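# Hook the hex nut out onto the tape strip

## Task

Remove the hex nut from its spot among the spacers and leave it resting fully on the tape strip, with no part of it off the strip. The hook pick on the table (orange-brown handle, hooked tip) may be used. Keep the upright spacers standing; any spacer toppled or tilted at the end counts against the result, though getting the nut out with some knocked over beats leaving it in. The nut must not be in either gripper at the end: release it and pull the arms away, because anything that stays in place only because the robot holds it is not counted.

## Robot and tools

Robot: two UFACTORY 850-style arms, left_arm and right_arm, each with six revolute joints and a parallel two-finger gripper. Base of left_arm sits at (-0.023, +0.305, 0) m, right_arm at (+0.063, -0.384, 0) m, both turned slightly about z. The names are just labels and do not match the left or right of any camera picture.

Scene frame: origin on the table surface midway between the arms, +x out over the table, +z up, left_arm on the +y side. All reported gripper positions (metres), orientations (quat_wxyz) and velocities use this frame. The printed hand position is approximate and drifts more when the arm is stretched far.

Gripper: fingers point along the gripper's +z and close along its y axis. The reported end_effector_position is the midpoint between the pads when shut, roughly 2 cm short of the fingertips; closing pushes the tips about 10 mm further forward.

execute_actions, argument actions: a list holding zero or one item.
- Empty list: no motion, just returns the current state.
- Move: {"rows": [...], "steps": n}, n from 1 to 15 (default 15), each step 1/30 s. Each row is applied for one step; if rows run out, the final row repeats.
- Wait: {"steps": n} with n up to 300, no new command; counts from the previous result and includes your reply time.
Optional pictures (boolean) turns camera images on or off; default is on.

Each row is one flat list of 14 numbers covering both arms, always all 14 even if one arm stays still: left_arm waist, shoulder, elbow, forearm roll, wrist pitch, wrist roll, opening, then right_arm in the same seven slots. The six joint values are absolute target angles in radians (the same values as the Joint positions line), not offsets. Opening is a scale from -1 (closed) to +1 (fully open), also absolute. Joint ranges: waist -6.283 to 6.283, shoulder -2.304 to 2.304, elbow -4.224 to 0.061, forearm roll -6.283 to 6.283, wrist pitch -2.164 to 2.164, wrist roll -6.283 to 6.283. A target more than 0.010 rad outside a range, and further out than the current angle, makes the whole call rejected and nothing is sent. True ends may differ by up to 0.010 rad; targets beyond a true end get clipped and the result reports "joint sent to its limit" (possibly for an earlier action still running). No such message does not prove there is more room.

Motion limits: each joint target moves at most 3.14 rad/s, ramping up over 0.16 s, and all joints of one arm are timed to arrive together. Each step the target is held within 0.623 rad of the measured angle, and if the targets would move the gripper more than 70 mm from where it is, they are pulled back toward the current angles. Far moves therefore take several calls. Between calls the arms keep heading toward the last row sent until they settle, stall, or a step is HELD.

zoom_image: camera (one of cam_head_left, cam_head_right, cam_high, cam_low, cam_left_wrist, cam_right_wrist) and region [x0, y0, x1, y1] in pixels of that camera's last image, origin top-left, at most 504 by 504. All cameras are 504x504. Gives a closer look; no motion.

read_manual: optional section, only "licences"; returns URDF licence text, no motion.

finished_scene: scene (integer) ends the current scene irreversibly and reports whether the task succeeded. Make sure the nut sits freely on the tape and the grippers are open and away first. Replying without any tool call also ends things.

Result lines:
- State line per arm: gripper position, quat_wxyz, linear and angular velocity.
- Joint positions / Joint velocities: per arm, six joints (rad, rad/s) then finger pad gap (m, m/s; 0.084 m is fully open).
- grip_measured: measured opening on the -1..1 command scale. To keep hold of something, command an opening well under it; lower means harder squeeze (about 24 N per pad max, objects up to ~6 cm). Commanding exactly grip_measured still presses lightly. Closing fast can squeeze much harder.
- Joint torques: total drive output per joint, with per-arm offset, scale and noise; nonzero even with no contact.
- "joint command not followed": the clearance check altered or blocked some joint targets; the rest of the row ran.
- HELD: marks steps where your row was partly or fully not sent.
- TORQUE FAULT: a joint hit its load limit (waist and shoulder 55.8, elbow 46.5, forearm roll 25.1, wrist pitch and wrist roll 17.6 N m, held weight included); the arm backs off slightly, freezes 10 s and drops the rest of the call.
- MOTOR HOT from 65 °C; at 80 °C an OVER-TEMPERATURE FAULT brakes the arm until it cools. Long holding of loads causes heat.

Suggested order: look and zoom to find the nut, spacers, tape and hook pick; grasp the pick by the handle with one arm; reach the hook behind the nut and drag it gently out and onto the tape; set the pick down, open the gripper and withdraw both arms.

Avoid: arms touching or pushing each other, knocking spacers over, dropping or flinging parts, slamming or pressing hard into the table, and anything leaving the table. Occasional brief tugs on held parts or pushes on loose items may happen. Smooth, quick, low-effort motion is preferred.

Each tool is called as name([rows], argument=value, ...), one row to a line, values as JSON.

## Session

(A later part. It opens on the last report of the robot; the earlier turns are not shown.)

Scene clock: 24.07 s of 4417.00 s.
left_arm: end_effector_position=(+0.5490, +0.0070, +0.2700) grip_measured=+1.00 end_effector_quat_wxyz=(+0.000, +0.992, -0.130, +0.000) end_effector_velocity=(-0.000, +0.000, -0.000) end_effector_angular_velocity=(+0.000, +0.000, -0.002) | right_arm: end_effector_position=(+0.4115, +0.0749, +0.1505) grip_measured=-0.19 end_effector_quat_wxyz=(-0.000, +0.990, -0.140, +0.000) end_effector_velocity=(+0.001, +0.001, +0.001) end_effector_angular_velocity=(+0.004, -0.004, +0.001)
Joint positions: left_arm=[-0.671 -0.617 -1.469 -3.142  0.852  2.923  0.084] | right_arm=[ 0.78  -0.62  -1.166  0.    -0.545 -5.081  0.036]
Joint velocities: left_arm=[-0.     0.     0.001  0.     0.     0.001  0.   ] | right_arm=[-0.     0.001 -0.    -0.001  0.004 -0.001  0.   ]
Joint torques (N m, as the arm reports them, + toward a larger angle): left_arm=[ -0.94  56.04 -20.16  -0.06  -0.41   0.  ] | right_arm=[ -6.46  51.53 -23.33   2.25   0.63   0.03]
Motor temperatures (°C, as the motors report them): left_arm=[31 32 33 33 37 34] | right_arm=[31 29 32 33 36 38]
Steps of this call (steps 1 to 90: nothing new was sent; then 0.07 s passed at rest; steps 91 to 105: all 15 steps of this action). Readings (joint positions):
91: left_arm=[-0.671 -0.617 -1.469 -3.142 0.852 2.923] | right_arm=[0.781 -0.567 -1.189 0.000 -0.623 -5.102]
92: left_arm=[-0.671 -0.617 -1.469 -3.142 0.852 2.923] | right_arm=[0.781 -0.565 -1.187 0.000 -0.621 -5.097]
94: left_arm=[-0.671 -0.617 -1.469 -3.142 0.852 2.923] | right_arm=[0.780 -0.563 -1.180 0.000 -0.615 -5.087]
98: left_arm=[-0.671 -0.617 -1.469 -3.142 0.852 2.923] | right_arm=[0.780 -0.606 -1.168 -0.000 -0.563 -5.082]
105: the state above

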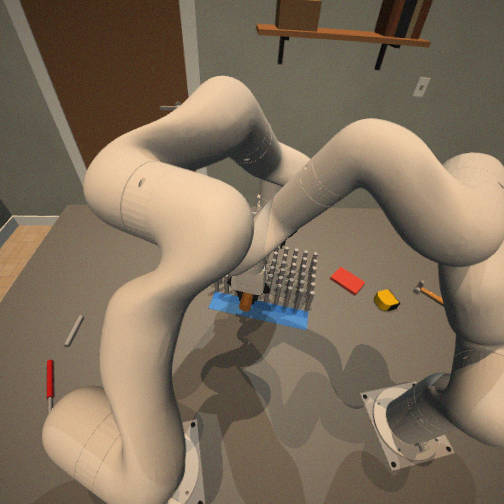

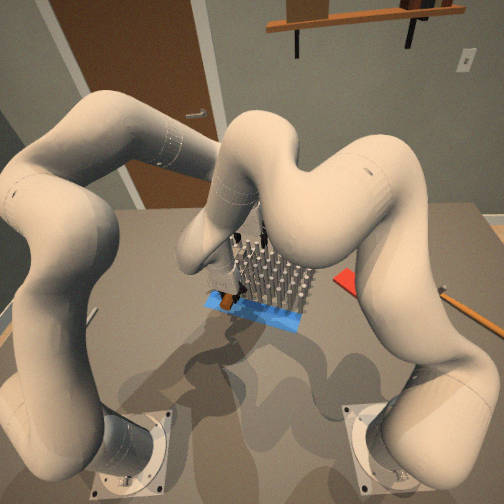

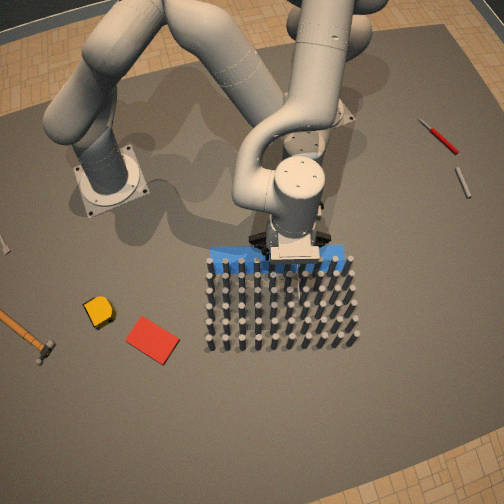

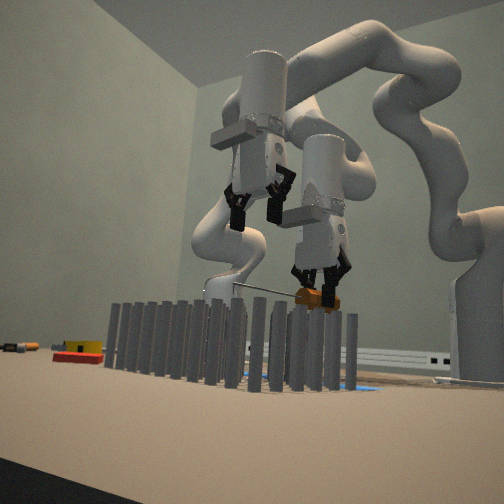

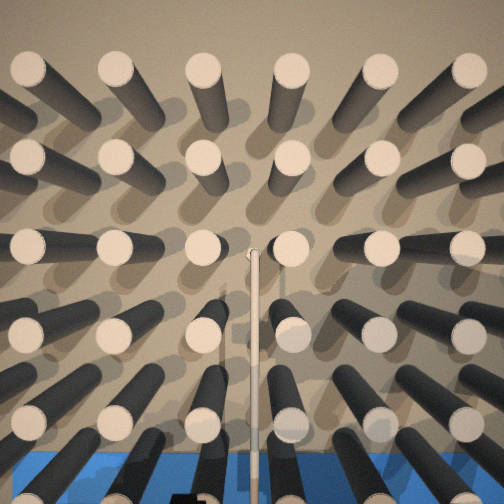

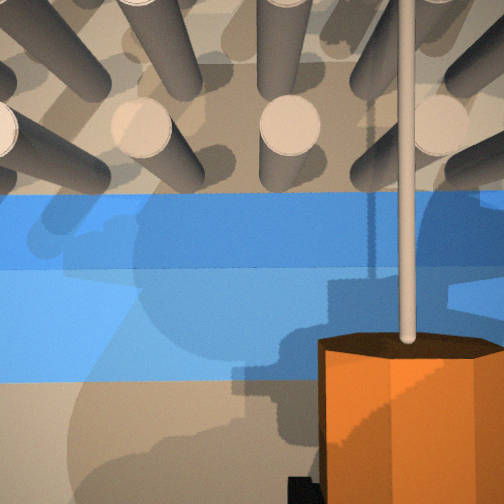

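execute_actions([
  {"rows": [[-0.6711,-0.6172,-1.4694,-3.1416,0.8521,2.9229,1, 0.7799,-0.6380,-1.1647,0,-0.5267,-5.0813,-0.8],[-0.6711,-0.6172,-1.4694,-3.1416,0.8521,2.9229,1, 0.7799,-0.6550,-1.1641,0,-0.5091,-5.0813,-0.8],[-0.6711,-0.6172,-1.4694,-3.1416,0.8521,2.9229,1, 0.7799,-0.6720,-1.1635,0,-0.4915,-5.0813,-0.8],[-0.6711,-0.6172,-1.4694,-3.1416,0.8521,2.9229,1, 0.7799,-0.6890,-1.1629,0,-0.4739,-5.0813,-0.8],[-0.6711,-0.6172,-1.4694,-3.1416,0.8521,2.9229,1, 0.7799,-0.7071,-1.1643,0,-0.4571,-5.0813,-0.8],[-0.6711,-0.6172,-1.4694,-3.1416,0.8521,2.9229,1, 0.7799,-0.7253,-1.1657,0,-0.4404,-5.0813,-0.8],[-0.6711,-0.6172,-1.4694,-3.1416,0.8521,2.9229,1, 0.7799,-0.7434,-1.1671,0,-0.4237,-5.0813,-0.8],[-0.6711,-0.6172,-1.4694,-3.1416,0.8521,2.9229,1, 0.7799,-0.7624,-1.1702,0,-0.4078,-5.0813,-0.8],[-0.6711,-0.6172,-1.4694,-3.1416,0.8521,2.9229,1, 0.7799,-0.7814,-1.1733,0,-0.3919,-5.0813,-0.8],[-0.6711,-0.6172,-1.4694,-3.1416,0.8521,2.9229,1, 0.7799,-0.8004,-1.1764,0,-0.3760,-5.0813,-0.8]], "steps": 15},
], pictures=false)

execute_actions([
  {"steps": 8},
])

zoom_image(camera="cam_left_wrist", region=[214, 214, 294, 294])

Scene clock: 26.37 s of 4417.00 s.
left_arm: end_effector_position=(+0.5490, +0.0070, +0.2700) grip_measured=+1.00 end_effector_quat_wxyz=(+0.000, +0.992, -0.130, +0.000) end_effector_velocity=(+0.001, +0.001, +0.000) end_effector_angular_velocity=(-0.000, -0.000, +0.002) | right_arm: end_effector_position=(+0.4106, +0.0737, +0.0504) grip_measured=-0.19 end_effector_quat_wxyz=(+0.001, +0.990, -0.140, -0.001) end_effector_velocity=(+0.014, +0.018, -0.006) end_effector_angular_velocity=(+0.049, -0.036, -0.001)
Joint positions: left_arm=[-0.671 -0.617 -1.469 -3.142  0.852  2.923  0.084] | right_arm=[ 0.78  -0.799 -1.175 -0.    -0.379 -5.081  0.036]
Joint velocities: left_arm=[ 0.002  0.    -0.    -0.     0.     0.     0.   ] | right_arm=[ 0.    -0.026 -0.029  0.001  0.057  0.     0.   ]
Joint torques (N m, as the arm reports them, + toward a larger angle): left_arm=[ -3.02  57.49 -19.07  -0.21  -0.38  -0.12] | right_arm=[ -5.81  68.04 -22.06   2.96   0.52   0.1 ]
Motor temperatures (°C, as the motors report them): left_arm=[31 32 33 33 37 34] | right_arm=[31 29 32 33 36 38]
Steps of this call (steps 1 to 15: the robot went on to your last target; steps 16 to 54: nothing new was sent; steps 55 to 69: all 15 steps of this action). Readings (joint positions):
55: left_arm=[-0.671 -0.617 -1.469 -3.142 0.852 2.923] | right_arm=[0.780 -0.621 -1.165 0.000 -0.544 -5.081]
56: left_arm=[-0.671 -0.617 -1.469 -3.142 0.852 2.923] | right_arm=[0.780 -0.624 -1.166 0.000 -0.540 -5.081]
58: left_arm=[-0.671 -0.617 -1.469 -3.142 0.852 2.923] | right_arm=[0.780 -0.644 -1.166 0.000 -0.519 -5.081]
62: left_arm=[-0.671 -0.617 -1.469 -3.142 0.852 2.923] | right_arm=[0.780 -0.710 -1.165 -0.000 -0.456 -5.081]
69: the state above

Scene clock: 26.63 s of 4417.00 s.
left_arm: end_effector_position=(+0.5490, +0.0070, +0.2700) grip_measured=+1.00 end_effector_quat_wxyz=(+0.000, +0.992, -0.130, +0.000) end_effector_velocity=(-0.000, -0.000, -0.001) end_effector_angular_velocity=(+0.000, +0.001, -0.002) | right_arm: end_effector_position=(+0.4115, +0.0749, +0.0504) grip_measured=-0.19 end_effector_quat_wxyz=(-0.000, +0.990, -0.140, +0.000) end_effector_velocity=(-0.001, -0.002, -0.003) end_effector_angular_velocity=(-0.004, +0.003, +0.000)
Joint positions: left_arm=[-0.671 -0.617 -1.469 -3.142  0.852  2.923  0.084] | right_arm=[ 0.78  -0.8   -1.177  0.    -0.376 -5.081  0.036]
Joint velocities: left_arm=[-0.    -0.001 -0.001 -0.     0.     0.002  0.   ] | right_arm=[-0.    -0.005  0.001 -0.     0.001 -0.    -0.   ]
Joint torques (N m, as the arm reports them, + toward a larger angle): left_arm=[ -0.13  57.01 -18.61  -0.12  -0.31   0.03] | right_arm=[ -5.76  56.15 -20.69   2.48   0.79   0.  ]
Motor temperatures (°C, as the motors report them): left_arm=[31 32 33 33 37 34] | right_arm=[31 29 32 33 36 38]
Steps of this call (steps 1 to 8: the robot went on to your last target). Readings (joint positions):
1: left_arm=[-0.671 -0.617 -1.469 -3.142 0.852 2.923] | right_arm=[0.780 -0.799 -1.176 -0.000 -0.378 -5.081]
2: left_arm=[-0.671 -0.617 -1.469 -3.142 0.852 2.923] | right_arm=[0.780 -0.799 -1.176 0.000 -0.377 -5.081]
4: left_arm=[-0.671 -0.617 -1.469 -3.142 0.852 2.923] | right_arm=[0.780 -0.799 -1.177 0.000 -0.376 -5.081]
8: the state above

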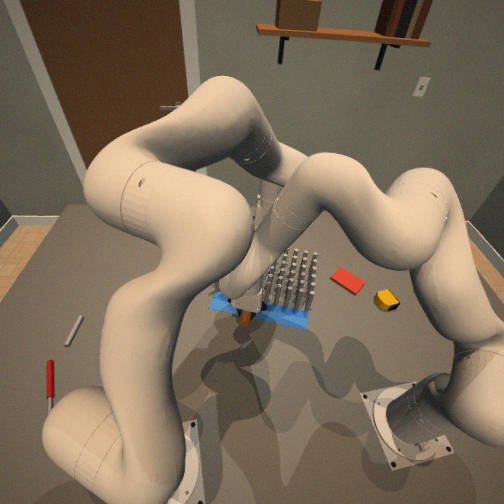

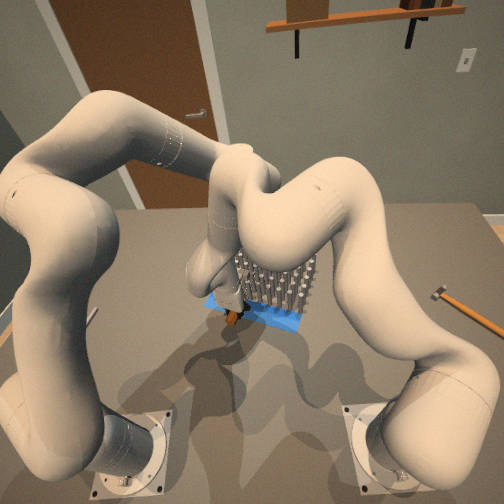

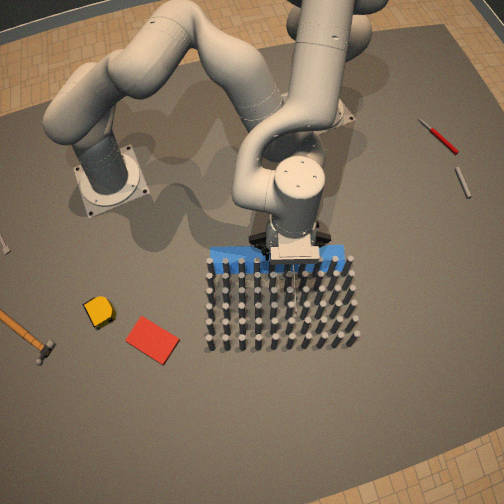

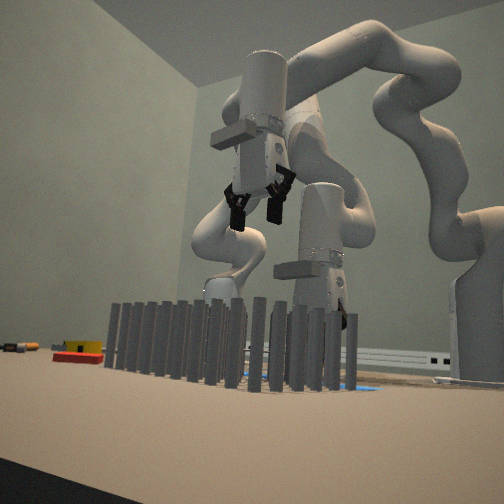

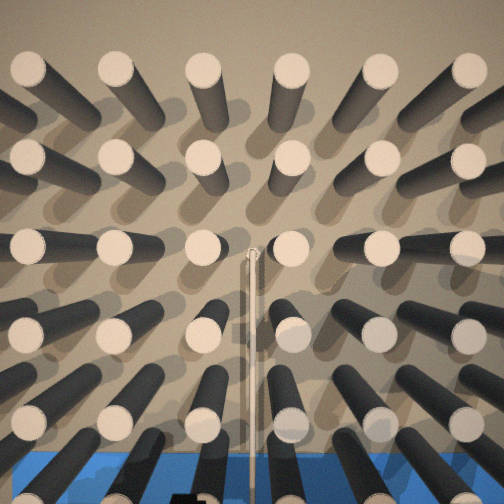

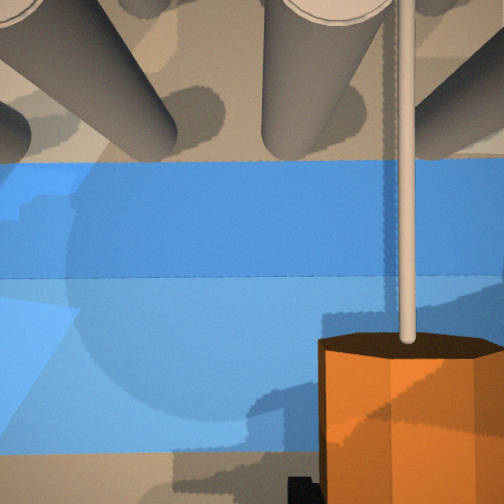

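Region (214, 214, 294, 294) of cam_left_wrist's 504x504 image, scaled by 6.300, with more detail than that image has.

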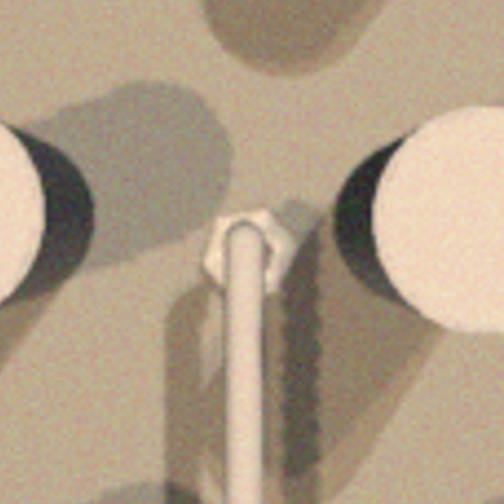

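execute_actions([
  {"rows": [[-0.6711,-0.6172,-1.4694,-3.1416,0.8521,2.9229,1, 0.7808,-0.7993,-1.1742,0,-0.3750,-5.0804,-0.8],[-0.6711,-0.6172,-1.4694,-3.1416,0.8521,2.9229,1, 0.7808,-0.7993,-1.1742,0,-0.3750,-5.0804,-0.8],[-0.6711,-0.6172,-1.4694,-3.1416,0.8521,2.9229,1, 0.7808,-0.7993,-1.1742,0,-0.3750,-5.0804,-0.8],[-0.6711,-0.6172,-1.4694,-3.1416,0.8521,2.9229,1, 0.7808,-0.8032,-1.1751,0,-0.3719,-5.0804,-0.8],[-0.6711,-0.6172,-1.4694,-3.1416,0.8521,2.9229,1, 0.7808,-0.8071,-1.1760,0,-0.3689,-5.0804,-0.8],[-0.6711,-0.6172,-1.4694,-3.1416,0.8521,2.9229,1, 0.7808,-0.8110,-1.1769,0,-0.3658,-5.0804,-0.8],[-0.6711,-0.6172,-1.4694,-3.1416,0.8521,2.9229,1, 0.7808,-0.8150,-1.1778,0,-0.3628,-5.0804,-0.8],[-0.6711,-0.6172,-1.4694,-3.1416,0.8521,2.9229,1, 0.7808,-0.8189,-1.1786,0,-0.3598,-5.0804,-0.8],[-0.6711,-0.6172,-1.4694,-3.1416,0.8521,2.9229,1, 0.7808,-0.8228,-1.1795,0,-0.3567,-5.0804,-0.8],[-0.6711,-0.6172,-1.4694,-3.1416,0.8521,2.9229,1, 0.7808,-0.8267,-1.1804,0,-0.3537,-5.0804,-0.8],[-0.6711,-0.6172,-1.4694,-3.1416,0.8521,2.9229,1, 0.7808,-0.8306,-1.1813,0,-0.3507,-5.0804,-0.8]], "steps": 15},
], pictures=false)

execute_actions([
  {"steps": 6},
])

zoom_image(camera="cam_left_wrist", region=[214, 214, 294, 294])

Scene clock: 29.27 s of 4417.00 s.
left_arm: end_effector_position=(+0.5490, +0.0070, +0.2700) grip_measured=+1.00 end_effector_quat_wxyz=(+0.000, +0.992, -0.130, +0.000) end_effector_velocity=(+0.001, +0.001, +0.000) end_effector_angular_velocity=(+0.001, -0.001, +0.001) | right_arm: end_effector_position=(+0.4103, +0.0742, +0.0342) grip_measured=-0.19 end_effector_quat_wxyz=(+0.000, +0.990, -0.140, -0.000) end_effector_velocity=(+0.002, +0.003, -0.006) end_effector_angular_velocity=(+0.007, -0.005, -0.001)
Joint positions: left_arm=[-0.671 -0.617 -1.469 -3.142  0.852  2.923  0.084] | right_arm=[ 0.781 -0.83  -1.181 -0.    -0.352 -5.08   0.036]
Joint velocities: left_arm=[ 0.001 -0.    -0.001  0.001 -0.    -0.     0.   ] | right_arm=[ 0.    -0.015 -0.007  0.001  0.016  0.001 -0.   ]
Joint torques (N m, as the arm reports them, + toward a larger angle): left_arm=[ -1.58  54.48 -19.84  -0.37  -0.14  -0.21] | right_arm=[ -6.47  62.9  -20.65   2.39   0.6   -0.09]
Motor temperatures (°C, as the motors report them): left_arm=[31 32 33 33 37 34] | right_arm=[31 29 32 33 36 38]
Steps of this call (steps 1 to 15: the robot went on to your last target; steps 16 to 64: nothing new was sent; steps 65 to 79: all 15 steps of this action). Readings (joint positions):
65: left_arm=[-0.671 -0.617 -1.469 -3.142 0.852 2.923] | right_arm=[0.780 -0.800 -1.176 0.000 -0.376 -5.081]
66: left_arm=[-0.671 -0.617 -1.469 -3.142 0.852 2.923] | right_arm=[0.780 -0.800 -1.176 0.000 -0.376 -5.081]
68: left_arm=[-0.671 -0.617 -1.469 -3.142 0.852 2.923] | right_arm=[0.781 -0.800 -1.175 -0.000 -0.375 -5.081]
72: left_arm=[-0.671 -0.617 -1.469 -3.142 0.852 2.923] | right_arm=[0.781 -0.809 -1.177 0.000 -0.367 -5.080]
79: the state above

Scene clock: 29.47 s of 4417.00 s.
left_arm: end_effector_position=(+0.5490, +0.0070, +0.2700) grip_measured=+1.00 end_effector_quat_wxyz=(+0.000, +0.992, -0.130, +0.000) end_effector_velocity=(+0.000, -0.000, +0.000) end_effector_angular_velocity=(-0.002, +0.000, +0.001) | right_arm: end_effector_position=(+0.4106, +0.0746, +0.0342) grip_measured=-0.19 end_effector_quat_wxyz=(-0.000, +0.990, -0.140, +0.000) end_effector_velocity=(-0.000, -0.001, -0.001) end_effector_angular_velocity=(-0.001, +0.000, +0.002)
Joint positions: left_arm=[-0.671 -0.617 -1.469 -3.142  0.852  2.923  0.084] | right_arm=[ 0.781 -0.83  -1.181  0.    -0.351 -5.08   0.036]
Joint velocities: left_arm=[ 0.     0.    -0.001 -0.003  0.     0.001  0.   ] | right_arm=[ 0.    -0.001  0.001 -0.001  0.    -0.001  0.   ]
Joint torques (N m, as the arm reports them, + toward a larger angle): left_arm=[ -1.39  54.85 -18.35  -0.27  -0.3    0.05] | right_arm=[ -6.33  56.92 -20.03   2.61   0.72  -0.02]
Motor temperatures (°C, as the motors report them): left_arm=[31 32 33 33 37 34] | right_arm=[31 29 32 33 36 38]
Steps of this call (steps 1 to 6: the robot went on to your last target). Readings (joint positions):
1: left_arm=[-0.671 -0.617 -1.469 -3.142 0.852 2.923] | right_arm=[0.781 -0.830 -1.181 -0.000 -0.351 -5.080]
2: left_arm=[-0.671 -0.617 -1.469 -3.142 0.852 2.923] | right_arm=[0.781 -0.830 -1.181 -0.000 -0.351 -5.080]
4: left_arm=[-0.671 -0.617 -1.469 -3.142 0.852 2.923] | right_arm=[0.781 -0.830 -1.181 0.000 -0.351 -5.080]
6: the state above

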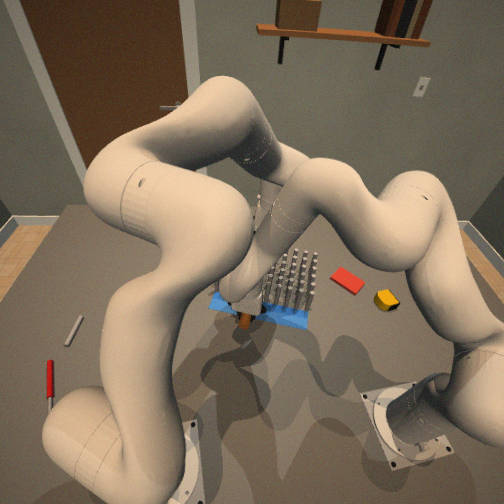

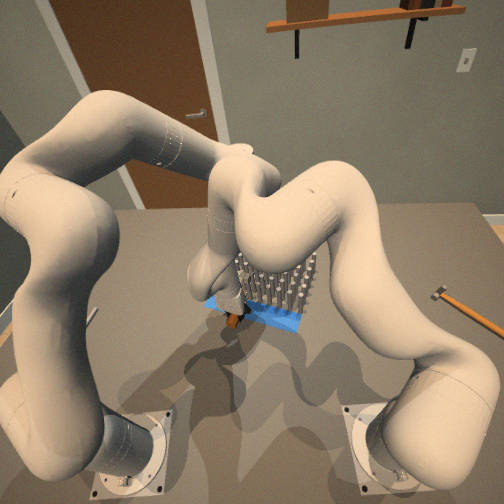

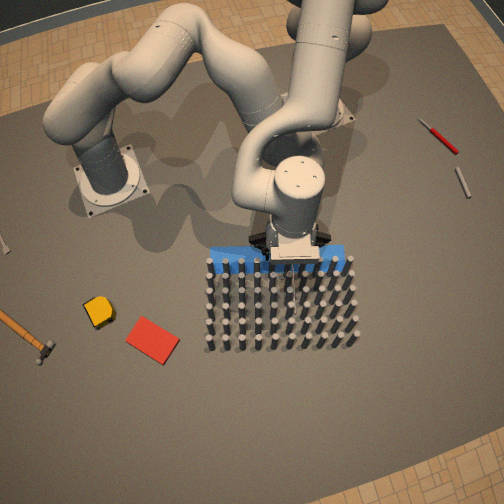

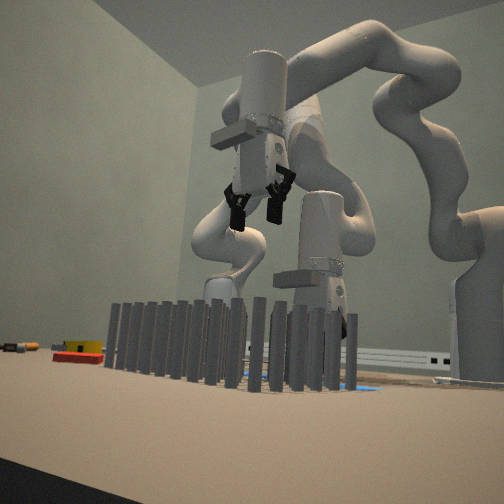

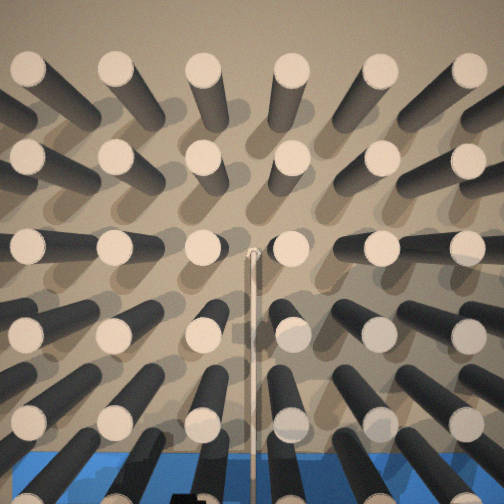

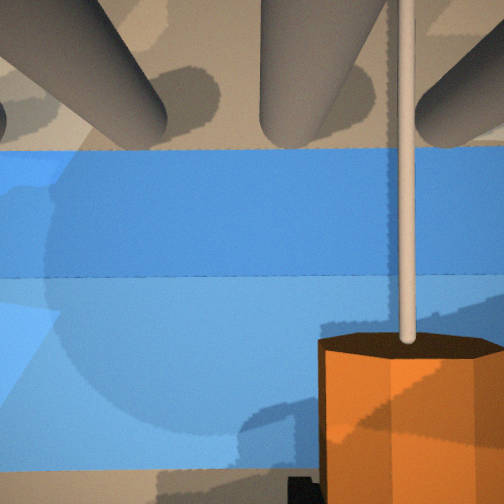

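Region (214, 214, 294, 294) of cam_left_wrist's 504x504 image, scaled by 6.300, with more detail than that image has.

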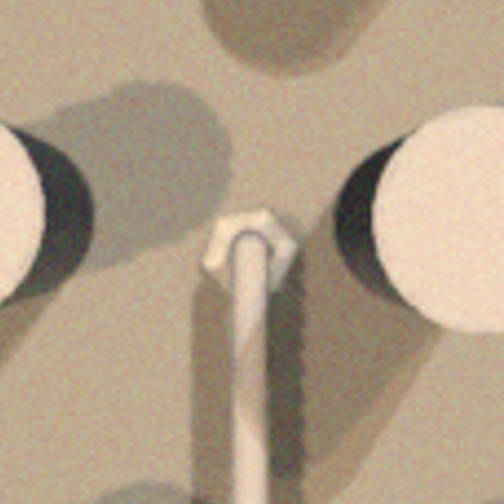

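execute_actions([
  {"rows": [[-0.6711,-0.6172,-1.4694,-3.1416,0.8521,2.9229,1, 0.7849,-0.8291,-1.1783,0,-0.3492,-5.0763,-0.8],[-0.6711,-0.6172,-1.4694,-3.1416,0.8521,2.9229,1, 0.7890,-0.8277,-1.1754,0,-0.3477,-5.0723,-0.8],[-0.6711,-0.6172,-1.4694,-3.1416,0.8521,2.9229,1, 0.7930,-0.8262,-1.1724,0,-0.3462,-5.0682,-0.8],[-0.6711,-0.6172,-1.4694,-3.1416,0.8521,2.9229,1, 0.7971,-0.8248,-1.1695,0,-0.3447,-5.0641,-0.8],[-0.6711,-0.6172,-1.4694,-3.1416,0.8521,2.9229,1, 0.8012,-0.8233,-1.1665,0,-0.3432,-5.0600,-0.8],[-0.6711,-0.6172,-1.4694,-3.1416,0.8521,2.9229,1, 0.8053,-0.8218,-1.1635,0,-0.3417,-5.0560,-0.8],[-0.6711,-0.6172,-1.4694,-3.1416,0.8521,2.9229,1, 0.8093,-0.8204,-1.1606,0,-0.3402,-5.0519,-0.8],[-0.6711,-0.6172,-1.4694,-3.1416,0.8521,2.9229,1, 0.8134,-0.8189,-1.1576,0,-0.3387,-5.0478,-0.8]], "steps": 14},
], pictures=true)

Scene clock: 35.37 s of 4417.00 s.
left_arm: end_effector_position=(+0.5490, +0.0070, +0.2700) grip_measured=+1.00 end_effector_quat_wxyz=(+0.000, +0.992, -0.130, +0.000) end_effector_velocity=(+0.000, +0.000, +0.000) end_effector_angular_velocity=(+0.002, -0.001, -0.003) | right_arm: end_effector_position=(+0.3913, +0.0796, +0.0339) grip_measured=-0.19 end_effector_quat_wxyz=(+0.000, +0.990, -0.140, -0.000) end_effector_velocity=(-0.001, -0.000, +0.000) end_effector_angular_velocity=(+0.001, -0.001, -0.005)
Joint positions: left_arm=[-0.671 -0.617 -1.469 -3.142  0.852  2.923  0.084] | right_arm=[ 0.813 -0.819 -1.158  0.    -0.339 -5.048  0.036]
Joint velocities: left_arm=[-0.     0.001  0.     0.003  0.     0.001  0.   ] | right_arm=[ 0.001  0.001  0.002 -0.     0.003  0.006 -0.   ]
Joint torques (N m, as the arm reports them, + toward a larger angle): left_arm=[ -1.52  53.07 -18.73   0.67  -0.4   -0.02] | right_arm=[ -6.54  56.07 -19.97   2.64   0.64  -0.08]
Motor temperatures (°C, as the motors report them): left_arm=[31 32 33 33 37 34] | right_arm=[31 29 32 33 36 38]
Steps of this call (steps 1 to 15: the robot went on to your last target; steps 16 to 90: nothing new was sent; then 2.43 s passed at rest; steps 91 to 104: all 14 steps of this action). Readings (joint positions):
91: left_arm=[-0.671 -0.617 -1.469 -3.142 0.852 2.923] | right_arm=[0.781 -0.831 -1.181 0.000 -0.351 -5.080]
92: left_arm=[-0.671 -0.617 -1.469 -3.142 0.852 2.923] | right_arm=[0.782 -0.830 -1.180 -0.000 -0.350 -5.079]
94: left_arm=[-0.671 -0.617 -1.469 -3.142 0.852 2.923] | right_arm=[0.787 -0.828 -1.177 -0.000 -0.348 -5.074]
98: left_arm=[-0.671 -0.617 -1.469 -3.142 0.852 2.923] | right_arm=[0.803 -0.823 -1.165 0.000 -0.343 -5.059]
104: the state above

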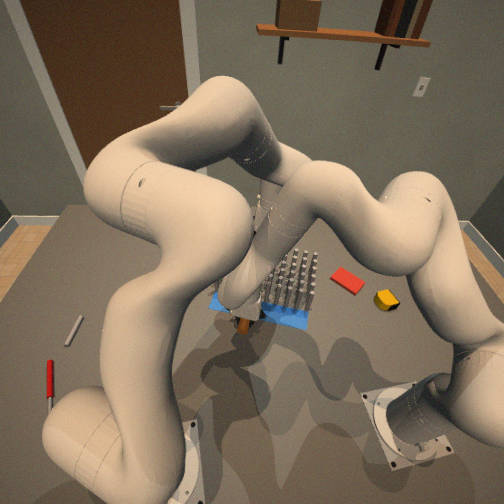

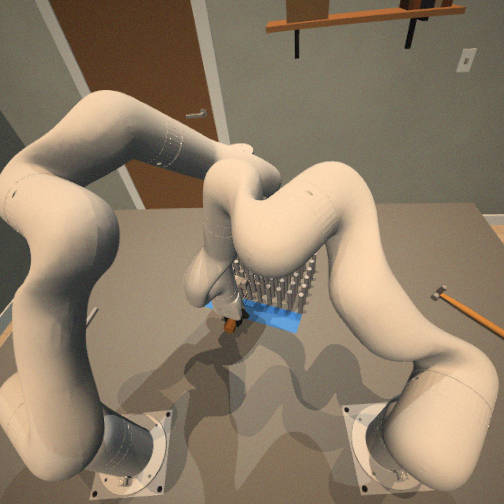

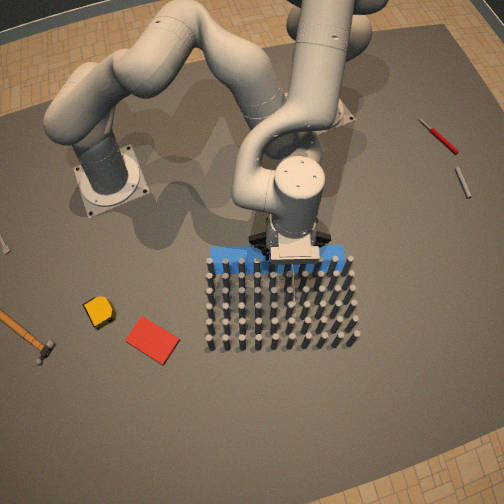

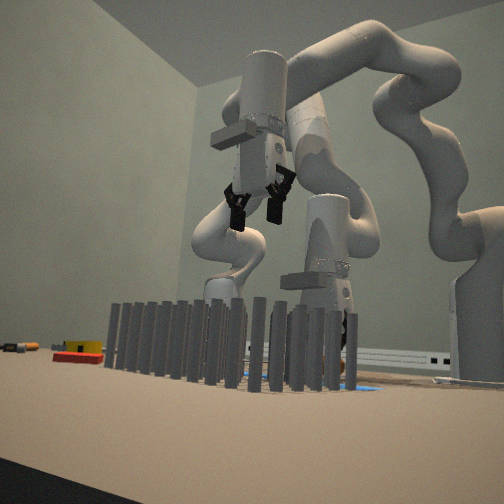

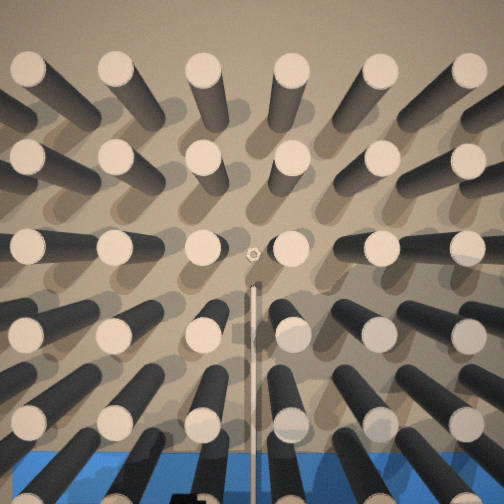

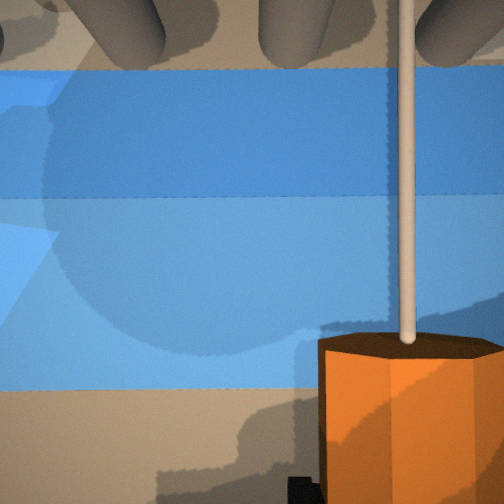

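execute_actions([
  {"rows": [[-0.6711,-0.6172,-1.4694,-3.1416,0.8521,2.9229,1, 0.8053,-0.8218,-1.1635,0,-0.3417,-5.0560,-0.8],[-0.6711,-0.6172,-1.4694,-3.1416,0.8521,2.9229,1, 0.7971,-0.8248,-1.1695,0,-0.3447,-5.0641,-0.8],[-0.6711,-0.6172,-1.4694,-3.1416,0.8521,2.9229,1, 0.7890,-0.8277,-1.1754,0,-0.3477,-5.0723,-0.8],[-0.6711,-0.6172,-1.4694,-3.1416,0.8521,2.9229,1, 0.7808,-0.8306,-1.1813,0,-0.3507,-5.0804,-0.8],[-0.6711,-0.6172,-1.4694,-3.1416,0.8521,2.9229,1, 0.7808,-0.8306,-1.1813,0,-0.3507,-5.0804,-0.8],[-0.6711,-0.6172,-1.4694,-3.1416,0.8521,2.9229,1, 0.7808,-0.8306,-1.1813,0,-0.3507,-5.0804,-0.8],[-0.6711,-0.6172,-1.4694,-3.1416,0.8521,2.9229,1, 0.7808,-0.8306,-1.1813,0,-0.3507,-5.0804,-0.8],[-0.6711,-0.6172,-1.4694,-3.1416,0.8521,2.9229,1, 0.7808,-0.8306,-1.1813,0,-0.3507,-5.0804,-0.8],[-0.6711,-0.6172,-1.4694,-3.1416,0.8521,2.9229,1, 0.7808,-0.8306,-1.1813,0,-0.3507,-5.0804,-0.8],[-0.6711,-0.6172,-1.4694,-3.1416,0.8521,2.9229,1, 0.7808,-0.8341,-1.1822,0,-0.3481,-5.0804,-0.8],[-0.6711,-0.6172,-1.4694,-3.1416,0.8521,2.9229,1, 0.7808,-0.8376,-1.1831,0,-0.3455,-5.0804,-0.8],[-0.6711,-0.6172,-1.4694,-3.1416,0.8521,2.9229,1, 0.7808,-0.8410,-1.1839,0,-0.3429,-5.0804,-0.8],[-0.6711,-0.6172,-1.4694,-3.1416,0.8521,2.9229,1, 0.7808,-0.8445,-1.1848,0,-0.3403,-5.0804,-0.8]], "steps": 15},
], pictures=false)

execute_actions([
  {"rows": [[-0.6711,-0.6172,-1.4694,-3.1416,0.8521,2.9229,1, 0.7808,-0.8445,-1.1848,0,-0.3403,-5.0804,-0.8],[-0.6711,-0.6172,-1.4694,-3.1416,0.8521,2.9229,1, 0.7808,-0.8445,-1.1848,0,-0.3403,-5.0804,-0.8],[-0.6711,-0.6172,-1.4694,-3.1416,0.8521,2.9229,1, 0.7808,-0.8445,-1.1848,0,-0.3403,-5.0804,-0.8],[-0.6711,-0.6172,-1.4694,-3.1416,0.8521,2.9229,1, 0.7849,-0.8431,-1.1819,0,-0.3388,-5.0763,-0.8],[-0.6711,-0.6172,-1.4694,-3.1416,0.8521,2.9229,1, 0.7890,-0.8416,-1.1789,0,-0.3373,-5.0723,-0.8],[-0.6711,-0.6172,-1.4694,-3.1416,0.8521,2.9229,1, 0.7930,-0.8402,-1.1760,0,-0.3358,-5.0682,-0.8],[-0.6711,-0.6172,-1.4694,-3.1416,0.8521,2.9229,1, 0.7971,-0.8387,-1.1730,0,-0.3343,-5.0641,-0.8],[-0.6711,-0.6172,-1.4694,-3.1416,0.8521,2.9229,1, 0.8012,-0.8373,-1.1701,0,-0.3327,-5.0600,-0.8],[-0.6711,-0.6172,-1.4694,-3.1416,0.8521,2.9229,1, 0.8053,-0.8358,-1.1671,0,-0.3312,-5.0560,-0.8],[-0.6711,-0.6172,-1.4694,-3.1416,0.8521,2.9229,1, 0.8093,-0.8344,-1.1642,0,-0.3297,-5.0519,-0.8],[-0.6711,-0.6172,-1.4694,-3.1416,0.8521,2.9229,1, 0.8134,-0.8329,-1.1612,0,-0.3282,-5.0478,-0.8]], "steps": 15},
], pictures=true)

Scene clock: 39.97 s of 4417.00 s.
left_arm: end_effector_position=(+0.5490, +0.0070, +0.2700) grip_measured=+1.00 end_effector_quat_wxyz=(+0.000, +0.992, -0.130, +0.000) end_effector_velocity=(+0.000, +0.001, -0.000) end_effector_angular_velocity=(+0.000, +0.000, +0.002) | right_arm: end_effector_position=(+0.4103, +0.0744, +0.0284) grip_measured=-0.19 end_effector_quat_wxyz=(+0.000, +0.990, -0.140, -0.000) end_effector_velocity=(-0.005, -0.007, -0.036) end_effector_angular_velocity=(-0.017, +0.013, -0.001)
Joint positions: left_arm=[-0.671 -0.617 -1.469 -3.142  0.852  2.923  0.084] | right_arm=[ 0.781 -0.842 -1.184  0.    -0.343 -5.08   0.036]
Joint velocities: left_arm=[ 0.001 -0.001 -0.001  0.     0.    -0.001  0.   ] | right_arm=[-0.001 -0.066 -0.007 -0.     0.038  0.    -0.   ]
Joint torques (N m, as the arm reports them, + toward a larger angle): left_arm=[ -0.77  55.45 -19.6    0.51  -0.37  -0.12] | right_arm=[ -6.41  64.54 -20.83   2.71   0.76  -0.1 ]
Motor temperatures (°C, as the motors report them): left_arm=[31 32 33 33 37 34] | right_arm=[31 30 32 33 36 38]
Steps of this call (steps 1 to 15: the robot went on to your last target; steps 16 to 90: nothing new was sent; then 1.10 s passed at rest; steps 91 to 105: all 15 steps of this action). Readings (joint positions):
91: left_arm=[-0.671 -0.617 -1.469 -3.142 0.852 2.923] | right_arm=[0.813 -0.819 -1.158 -0.000 -0.339 -5.048]
92: left_arm=[-0.671 -0.617 -1.469 -3.142 0.852 2.923] | right_arm=[0.812 -0.820 -1.159 0.000 -0.340 -5.050]
94: left_arm=[-0.671 -0.617 -1.469 -3.142 0.852 2.923] | right_arm=[0.801 -0.823 -1.167 0.000 -0.344 -5.061]
98: left_arm=[-0.671 -0.617 -1.469 -3.142 0.852 2.923] | right_arm=[0.782 -0.830 -1.180 -0.000 -0.350 -5.078]
105: the state above

Scene clock: 40.47 s of 4417.00 s.
left_arm: end_effector_position=(+0.5490, +0.0070, +0.2700) grip_measured=+1.00 end_effector_quat_wxyz=(+0.000, +0.992, -0.130, +0.000) end_effector_velocity=(+0.000, -0.001, +0.001) end_effector_angular_velocity=(-0.002, -0.001, +0.000) | right_arm: end_effector_position=(+0.3916, +0.0796, +0.0270) grip_measured=-0.19 end_effector_quat_wxyz=(+0.000, +0.990, -0.140, -0.000) end_effector_velocity=(-0.010, +0.000, -0.001) end_effector_angular_velocity=(-0.001, +0.001, -0.006)
Joint positions: left_arm=[-0.671 -0.617 -1.469 -3.142  0.852  2.923  0.084] | right_arm=[ 0.813 -0.833 -1.162  0.    -0.329 -5.049  0.036]
Joint velocities: left_arm=[-0.     0.001 -0.001 -0.001 -0.     0.     0.   ] | right_arm=[ 0.015  0.006  0.016 -0.001  0.008  0.022 -0.   ]
Joint torques (N m, as the arm reports them, + toward a larger angle): left_arm=[  0.36  55.34 -20.32  -0.84  -0.5    0.13] | right_arm=[-10.99  55.7  -19.89   2.78   0.56  -0.24]
Motor temperatures (°C, as the motors report them): left_arm=[31 32 33 33 37 34] | right_arm=[31 30 32 33 36 38]
Steps of this call (steps 1 to 15: all 15 steps of this action). Readings (joint positions):
1: left_arm=[-0.671 -0.617 -1.469 -3.142 0.852 2.923] | right_arm=[0.781 -0.843 -1.184 -0.000 -0.342 -5.080]
2: left_arm=[-0.671 -0.617 -1.469 -3.142 0.852 2.923] | right_arm=[0.781 -0.844 -1.184 -0.000 -0.341 -5.080]
4: left_arm=[-0.671 -0.617 -1.469 -3.142 0.852 2.923] | right_arm=[0.781 -0.844 -1.185 -0.000 -0.340 -5.080]
8: left_arm=[-0.671 -0.617 -1.469 -3.142 0.852 2.923] | right_arm=[0.791 -0.841 -1.178 -0.000 -0.337 -5.070]
15: the state above

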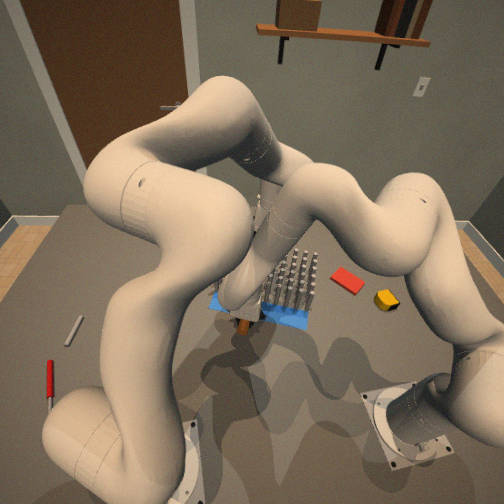

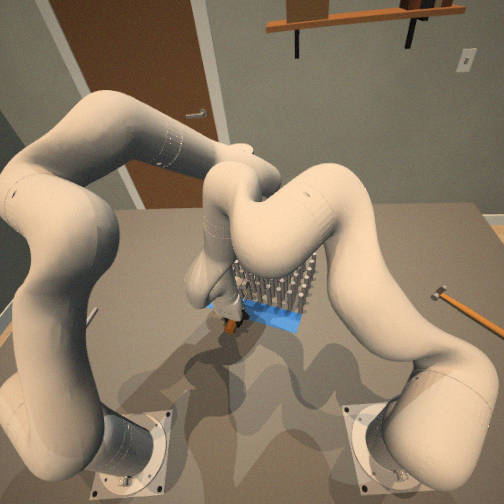

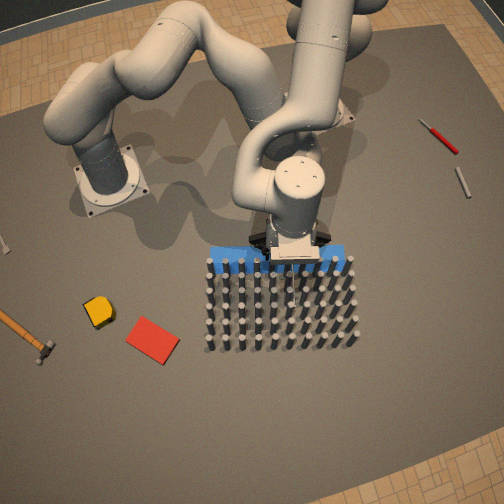

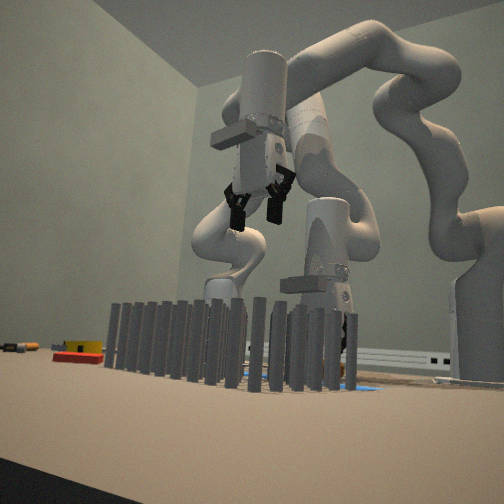

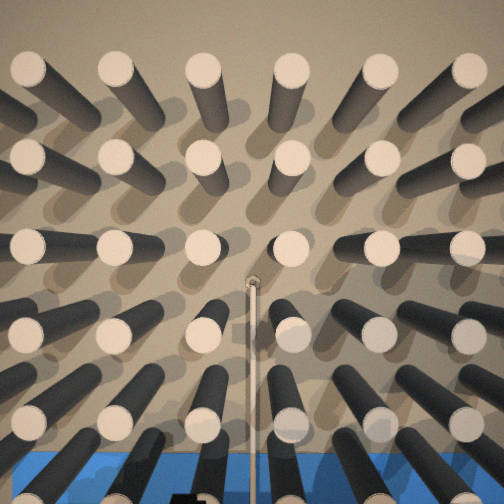

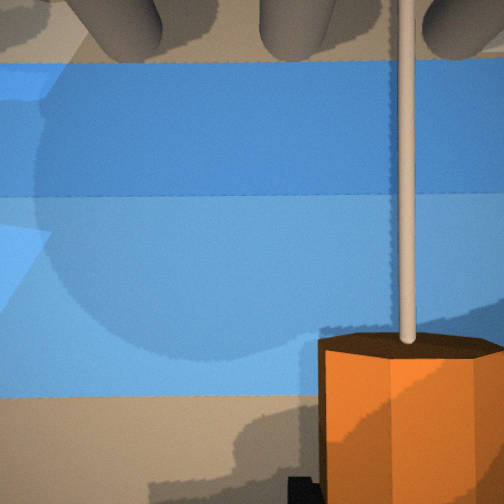

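execute_actions([
  {"rows": [[-0.6711,-0.6172,-1.4694,-3.1416,0.8521,2.9229,1, 0.8201,-0.8308,-1.1569,0,-0.3260,-5.0411,-0.8],[-0.6711,-0.6172,-1.4694,-3.1416,0.8521,2.9229,1, 0.8268,-0.8286,-1.1526,0,-0.3239,-5.0344,-0.8],[-0.6711,-0.6172,-1.4694,-3.1416,0.8521,2.9229,1, 0.8334,-0.8265,-1.1482,0,-0.3217,-5.0278,-0.8],[-0.6711,-0.6172,-1.4694,-3.1416,0.8521,2.9229,1, 0.8401,-0.8243,-1.1439,0,-0.3196,-5.0211,-0.8],[-0.6711,-0.6172,-1.4694,-3.1416,0.8521,2.9229,1, 0.8468,-0.8222,-1.1396,0,-0.3174,-5.0144,-0.8],[-0.6711,-0.6172,-1.4694,-3.1416,0.8521,2.9229,1, 0.8536,-0.8203,-1.1358,0,-0.3154,-5.0076,-0.8],[-0.6711,-0.6172,-1.4694,-3.1416,0.8521,2.9229,1, 0.8604,-0.8184,-1.1319,0,-0.3135,-5.0008,-0.8],[-0.6711,-0.6172,-1.4694,-3.1416,0.8521,2.9229,1, 0.8673,-0.8166,-1.1281,0,-0.3115,-4.9939,-0.8],[-0.6711,-0.6172,-1.4694,-3.1416,0.8521,2.9229,1, 0.8741,-0.8147,-1.1242,0,-0.3096,-4.9871,-0.8],[-0.6711,-0.6172,-1.4694,-3.1416,0.8521,2.9229,1, 0.8809,-0.8128,-1.1204,0,-0.3076,-4.9803,-0.8],[-0.6711,-0.6172,-1.4694,-3.1416,0.8521,2.9229,1, 0.8879,-0.8111,-1.1170,0,-0.3059,-4.9733,-0.8],[-0.6711,-0.6172,-1.4694,-3.1416,0.8521,2.9229,1, 0.8949,-0.8094,-1.1136,0,-0.3041,-4.9663,-0.8],[-0.6711,-0.6172,-1.4694,-3.1416,0.8521,2.9229,1, 0.9018,-0.8078,-1.1102,0,-0.3024,-4.9594,-0.8],[-0.6711,-0.6172,-1.4694,-3.1416,0.8521,2.9229,1, 0.9088,-0.8061,-1.1068,0,-0.3006,-4.9524,-0.8],[-0.6711,-0.6172,-1.4694,-3.1416,0.8521,2.9229,1, 0.9158,-0.8044,-1.1034,0,-0.2989,-4.9454,-0.8]], "steps": 15},
], pictures=false)

execute_actions([
  {"rows": [[-0.6711,-0.6172,-1.4694,-3.1416,0.8521,2.9229,1, 0.9229,-0.8030,-1.1004,0,-0.2974,-4.9383,-0.8],[-0.6711,-0.6172,-1.4694,-3.1416,0.8521,2.9229,1, 0.9300,-0.8015,-1.0975,0,-0.2959,-4.9312,-0.8],[-0.6711,-0.6172,-1.4694,-3.1416,0.8521,2.9229,1, 0.9371,-0.8001,-1.0945,0,-0.2944,-4.9241,-0.8],[-0.6711,-0.6172,-1.4694,-3.1416,0.8521,2.9229,1, 0.9442,-0.7986,-1.0916,0,-0.2929,-4.9170,-0.8],[-0.6711,-0.6172,-1.4694,-3.1416,0.8521,2.9229,1, 0.9513,-0.7972,-1.0886,0,-0.2914,-4.9099,-0.8],[-0.6711,-0.6172,-1.4694,-3.1416,0.8521,2.9229,1, 0.9585,-0.7960,-1.0861,0,-0.2901,-4.9027,-0.8],[-0.6711,-0.6172,-1.4694,-3.1416,0.8521,2.9229,1, 0.9657,-0.7948,-1.0836,0,-0.2888,-4.8955,-0.8],[-0.6711,-0.6172,-1.4694,-3.1416,0.8521,2.9229,1, 0.9730,-0.7935,-1.0811,0,-0.2876,-4.8882,-0.8],[-0.6711,-0.6172,-1.4694,-3.1416,0.8521,2.9229,1, 0.9802,-0.7923,-1.0786,0,-0.2863,-4.8810,-0.8],[-0.6711,-0.6172,-1.4694,-3.1416,0.8521,2.9229,1, 0.9874,-0.7911,-1.0761,0,-0.2850,-4.8738,-0.8],[-0.6711,-0.6172,-1.4694,-3.1416,0.8521,2.9229,1, 0.9947,-0.7901,-1.0741,0,-0.2839,-4.8665,-0.8],[-0.6711,-0.6172,-1.4694,-3.1416,0.8521,2.9229,1, 1.0020,-0.7892,-1.0720,0,-0.2829,-4.8592,-0.8],[-0.6711,-0.6172,-1.4694,-3.1416,0.8521,2.9229,1, 1.0094,-0.7882,-1.0700,0,-0.2818,-4.8518,-0.8],[-0.6711,-0.6172,-1.4694,-3.1416,0.8521,2.9229,1, 1.0167,-0.7873,-1.0679,0,-0.2808,-4.8445,-0.8],[-0.6711,-0.6172,-1.4694,-3.1416,0.8521,2.9229,1, 1.0240,-0.7863,-1.0659,0,-0.2797,-4.8372,-0.8]], "steps": 15},
], pictures=true)

Scene clock: 45.37 s of 4417.00 s.
left_arm: end_effector_position=(+0.5490, +0.0070, +0.2700) grip_measured=+1.00 end_effector_quat_wxyz=(+0.000, +0.992, -0.130, +0.000) end_effector_velocity=(+0.000, +0.000, +0.000) end_effector_angular_velocity=(+0.000, -0.001, -0.001) | right_arm: end_effector_position=(+0.3437, +0.0924, +0.0271) grip_measured=-0.19 end_effector_quat_wxyz=(-0.000, +0.990, -0.140, +0.000) end_effector_velocity=(-0.115, +0.031, +0.000) end_effector_angular_velocity=(+0.002, -0.001, -0.001)
Joint positions: left_arm=[-0.671 -0.617 -1.469 -3.142  0.852  2.923  0.084] | right_arm=[ 0.897 -0.809 -1.113  0.    -0.304 -4.964  0.036]
Joint velocities: left_arm=[ 0.     0.001 -0.     0.001 -0.     0.001 -0.   ] | right_arm=[0.207 0.05  0.102 0.001 0.053 0.208 0.   ]
Joint torques (N m, as the arm reports them, + toward a larger angle): left_arm=[  0.48  52.66 -20.17  -0.03  -0.29   0.08] | right_arm=[ -4.12  56.4  -18.75   2.33   0.73  -0.19]
Motor temperatures (°C, as the motors report them): left_arm=[31 32 33 33 37 34] | right_arm=[31 30 32 33 36 38]
Steps of this call (steps 1 to 15: the robot went on to your last target; steps 16 to 90: nothing new was sent; then 1.40 s passed at rest; steps 91 to 105: all 15 steps of this action). Readings (joint positions):
91: left_arm=[-0.671 -0.617 -1.469 -3.142 0.852 2.923] | right_arm=[0.814 -0.833 -1.161 -0.000 -0.328 -5.048]
92: left_arm=[-0.671 -0.617 -1.469 -3.142 0.852 2.923] | right_arm=[0.815 -0.832 -1.160 -0.000 -0.327 -5.046]
94: left_arm=[-0.671 -0.617 -1.469 -3.142 0.852 2.923] | right_arm=[0.823 -0.830 -1.154 -0.000 -0.325 -5.037]
98: left_arm=[-0.671 -0.617 -1.469 -3.142 0.852 2.923] | right_arm=[0.849 -0.822 -1.139 0.000 -0.317 -5.012]
105: the state above

Scene clock: 45.87 s of 4417.00 s.
left_arm: end_effector_position=(+0.5490, +0.0070, +0.2700) grip_measured=+1.00 end_effector_quat_wxyz=(+0.000, +0.992, -0.130, +0.000) end_effector_velocity=(-0.000, -0.000, -0.000) end_effector_angular_velocity=(-0.001, +0.000, -0.000) | right_arm: end_effector_position=(+0.2858, +0.1077, +0.0270) grip_measured=-0.19 end_effector_quat_wxyz=(+0.000, +0.990, -0.140, -0.000) end_effector_velocity=(-0.116, +0.030, -0.001) end_effector_angular_velocity=(-0.001, +0.000, +0.002)
Joint positions: left_arm=[-0.671 -0.617 -1.469 -3.142  0.852  2.923  0.084] | right_arm=[ 1.004 -0.789 -1.072  0.    -0.283 -4.857  0.036]
Joint velocities: left_arm=[-0.    -0.    -0.    -0.001 -0.     0.001  0.   ] | right_arm=[ 0.219  0.029  0.063 -0.001  0.032  0.218  0.   ]
Joint torques (N m, as the arm reports them, + toward a larger angle): left_arm=[ -0.94  55.27 -19.95  -0.15  -0.29  -0.06] | right_arm=[ -7.1   53.7  -18.66   2.52   0.75   0.04]
Motor temperatures (°C, as the motors report them): left_arm=[31 32 33 33 37 34] | right_arm=[31 30 32 33 36 38]
Steps of this call (steps 1 to 15: all 15 steps of this action). Readings (joint positions):
1: left_arm=[-0.671 -0.617 -1.469 -3.142 0.852 2.923] | right_arm=[0.904 -0.807 -1.109 0.000 -0.302 -4.957]
2: left_arm=[-0.671 -0.617 -1.469 -3.142 0.852 2.923] | right_arm=[0.911 -0.806 -1.106 0.000 -0.300 -4.950]
4: left_arm=[-0.671 -0.617 -1.469 -3.142 0.852 2.923] | right_arm=[0.925 -0.803 -1.100 0.000 -0.297 -4.936]
8: left_arm=[-0.671 -0.617 -1.469 -3.142 0.852 2.923] | right_arm=[0.953 -0.797 -1.088 -0.000 -0.291 -4.908]
15: the state above

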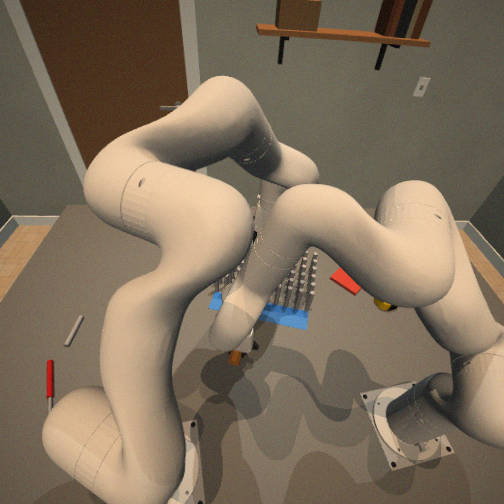

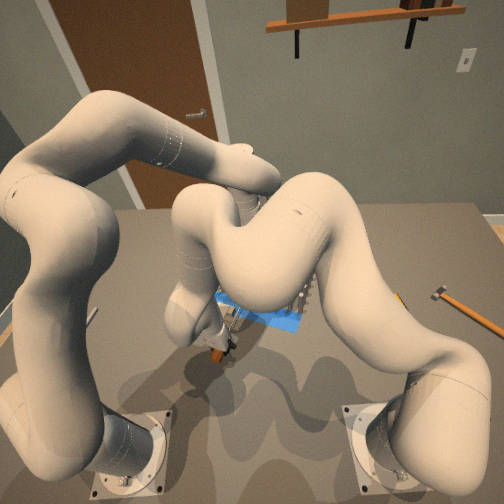

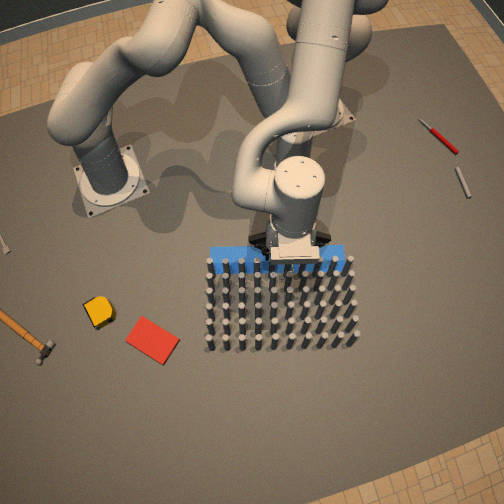

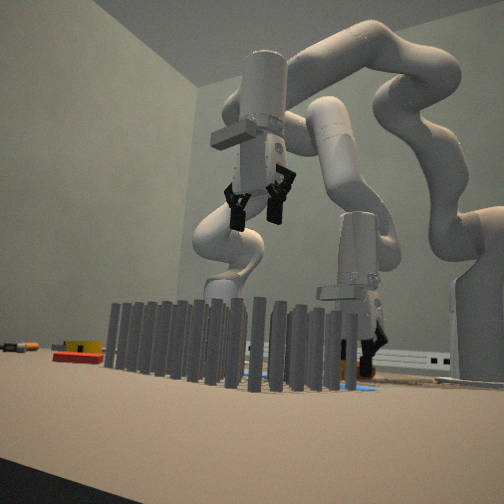

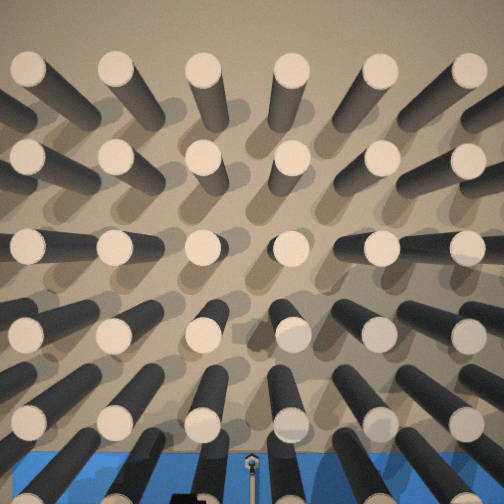

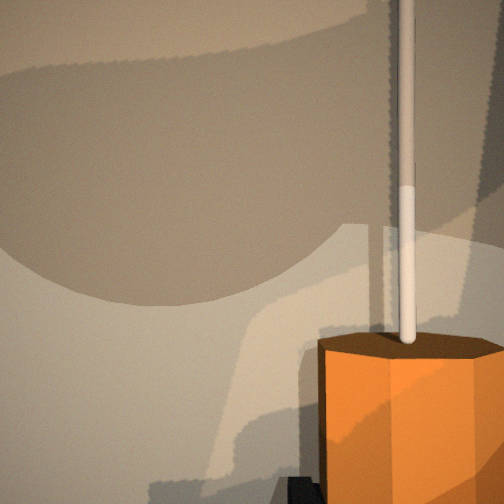

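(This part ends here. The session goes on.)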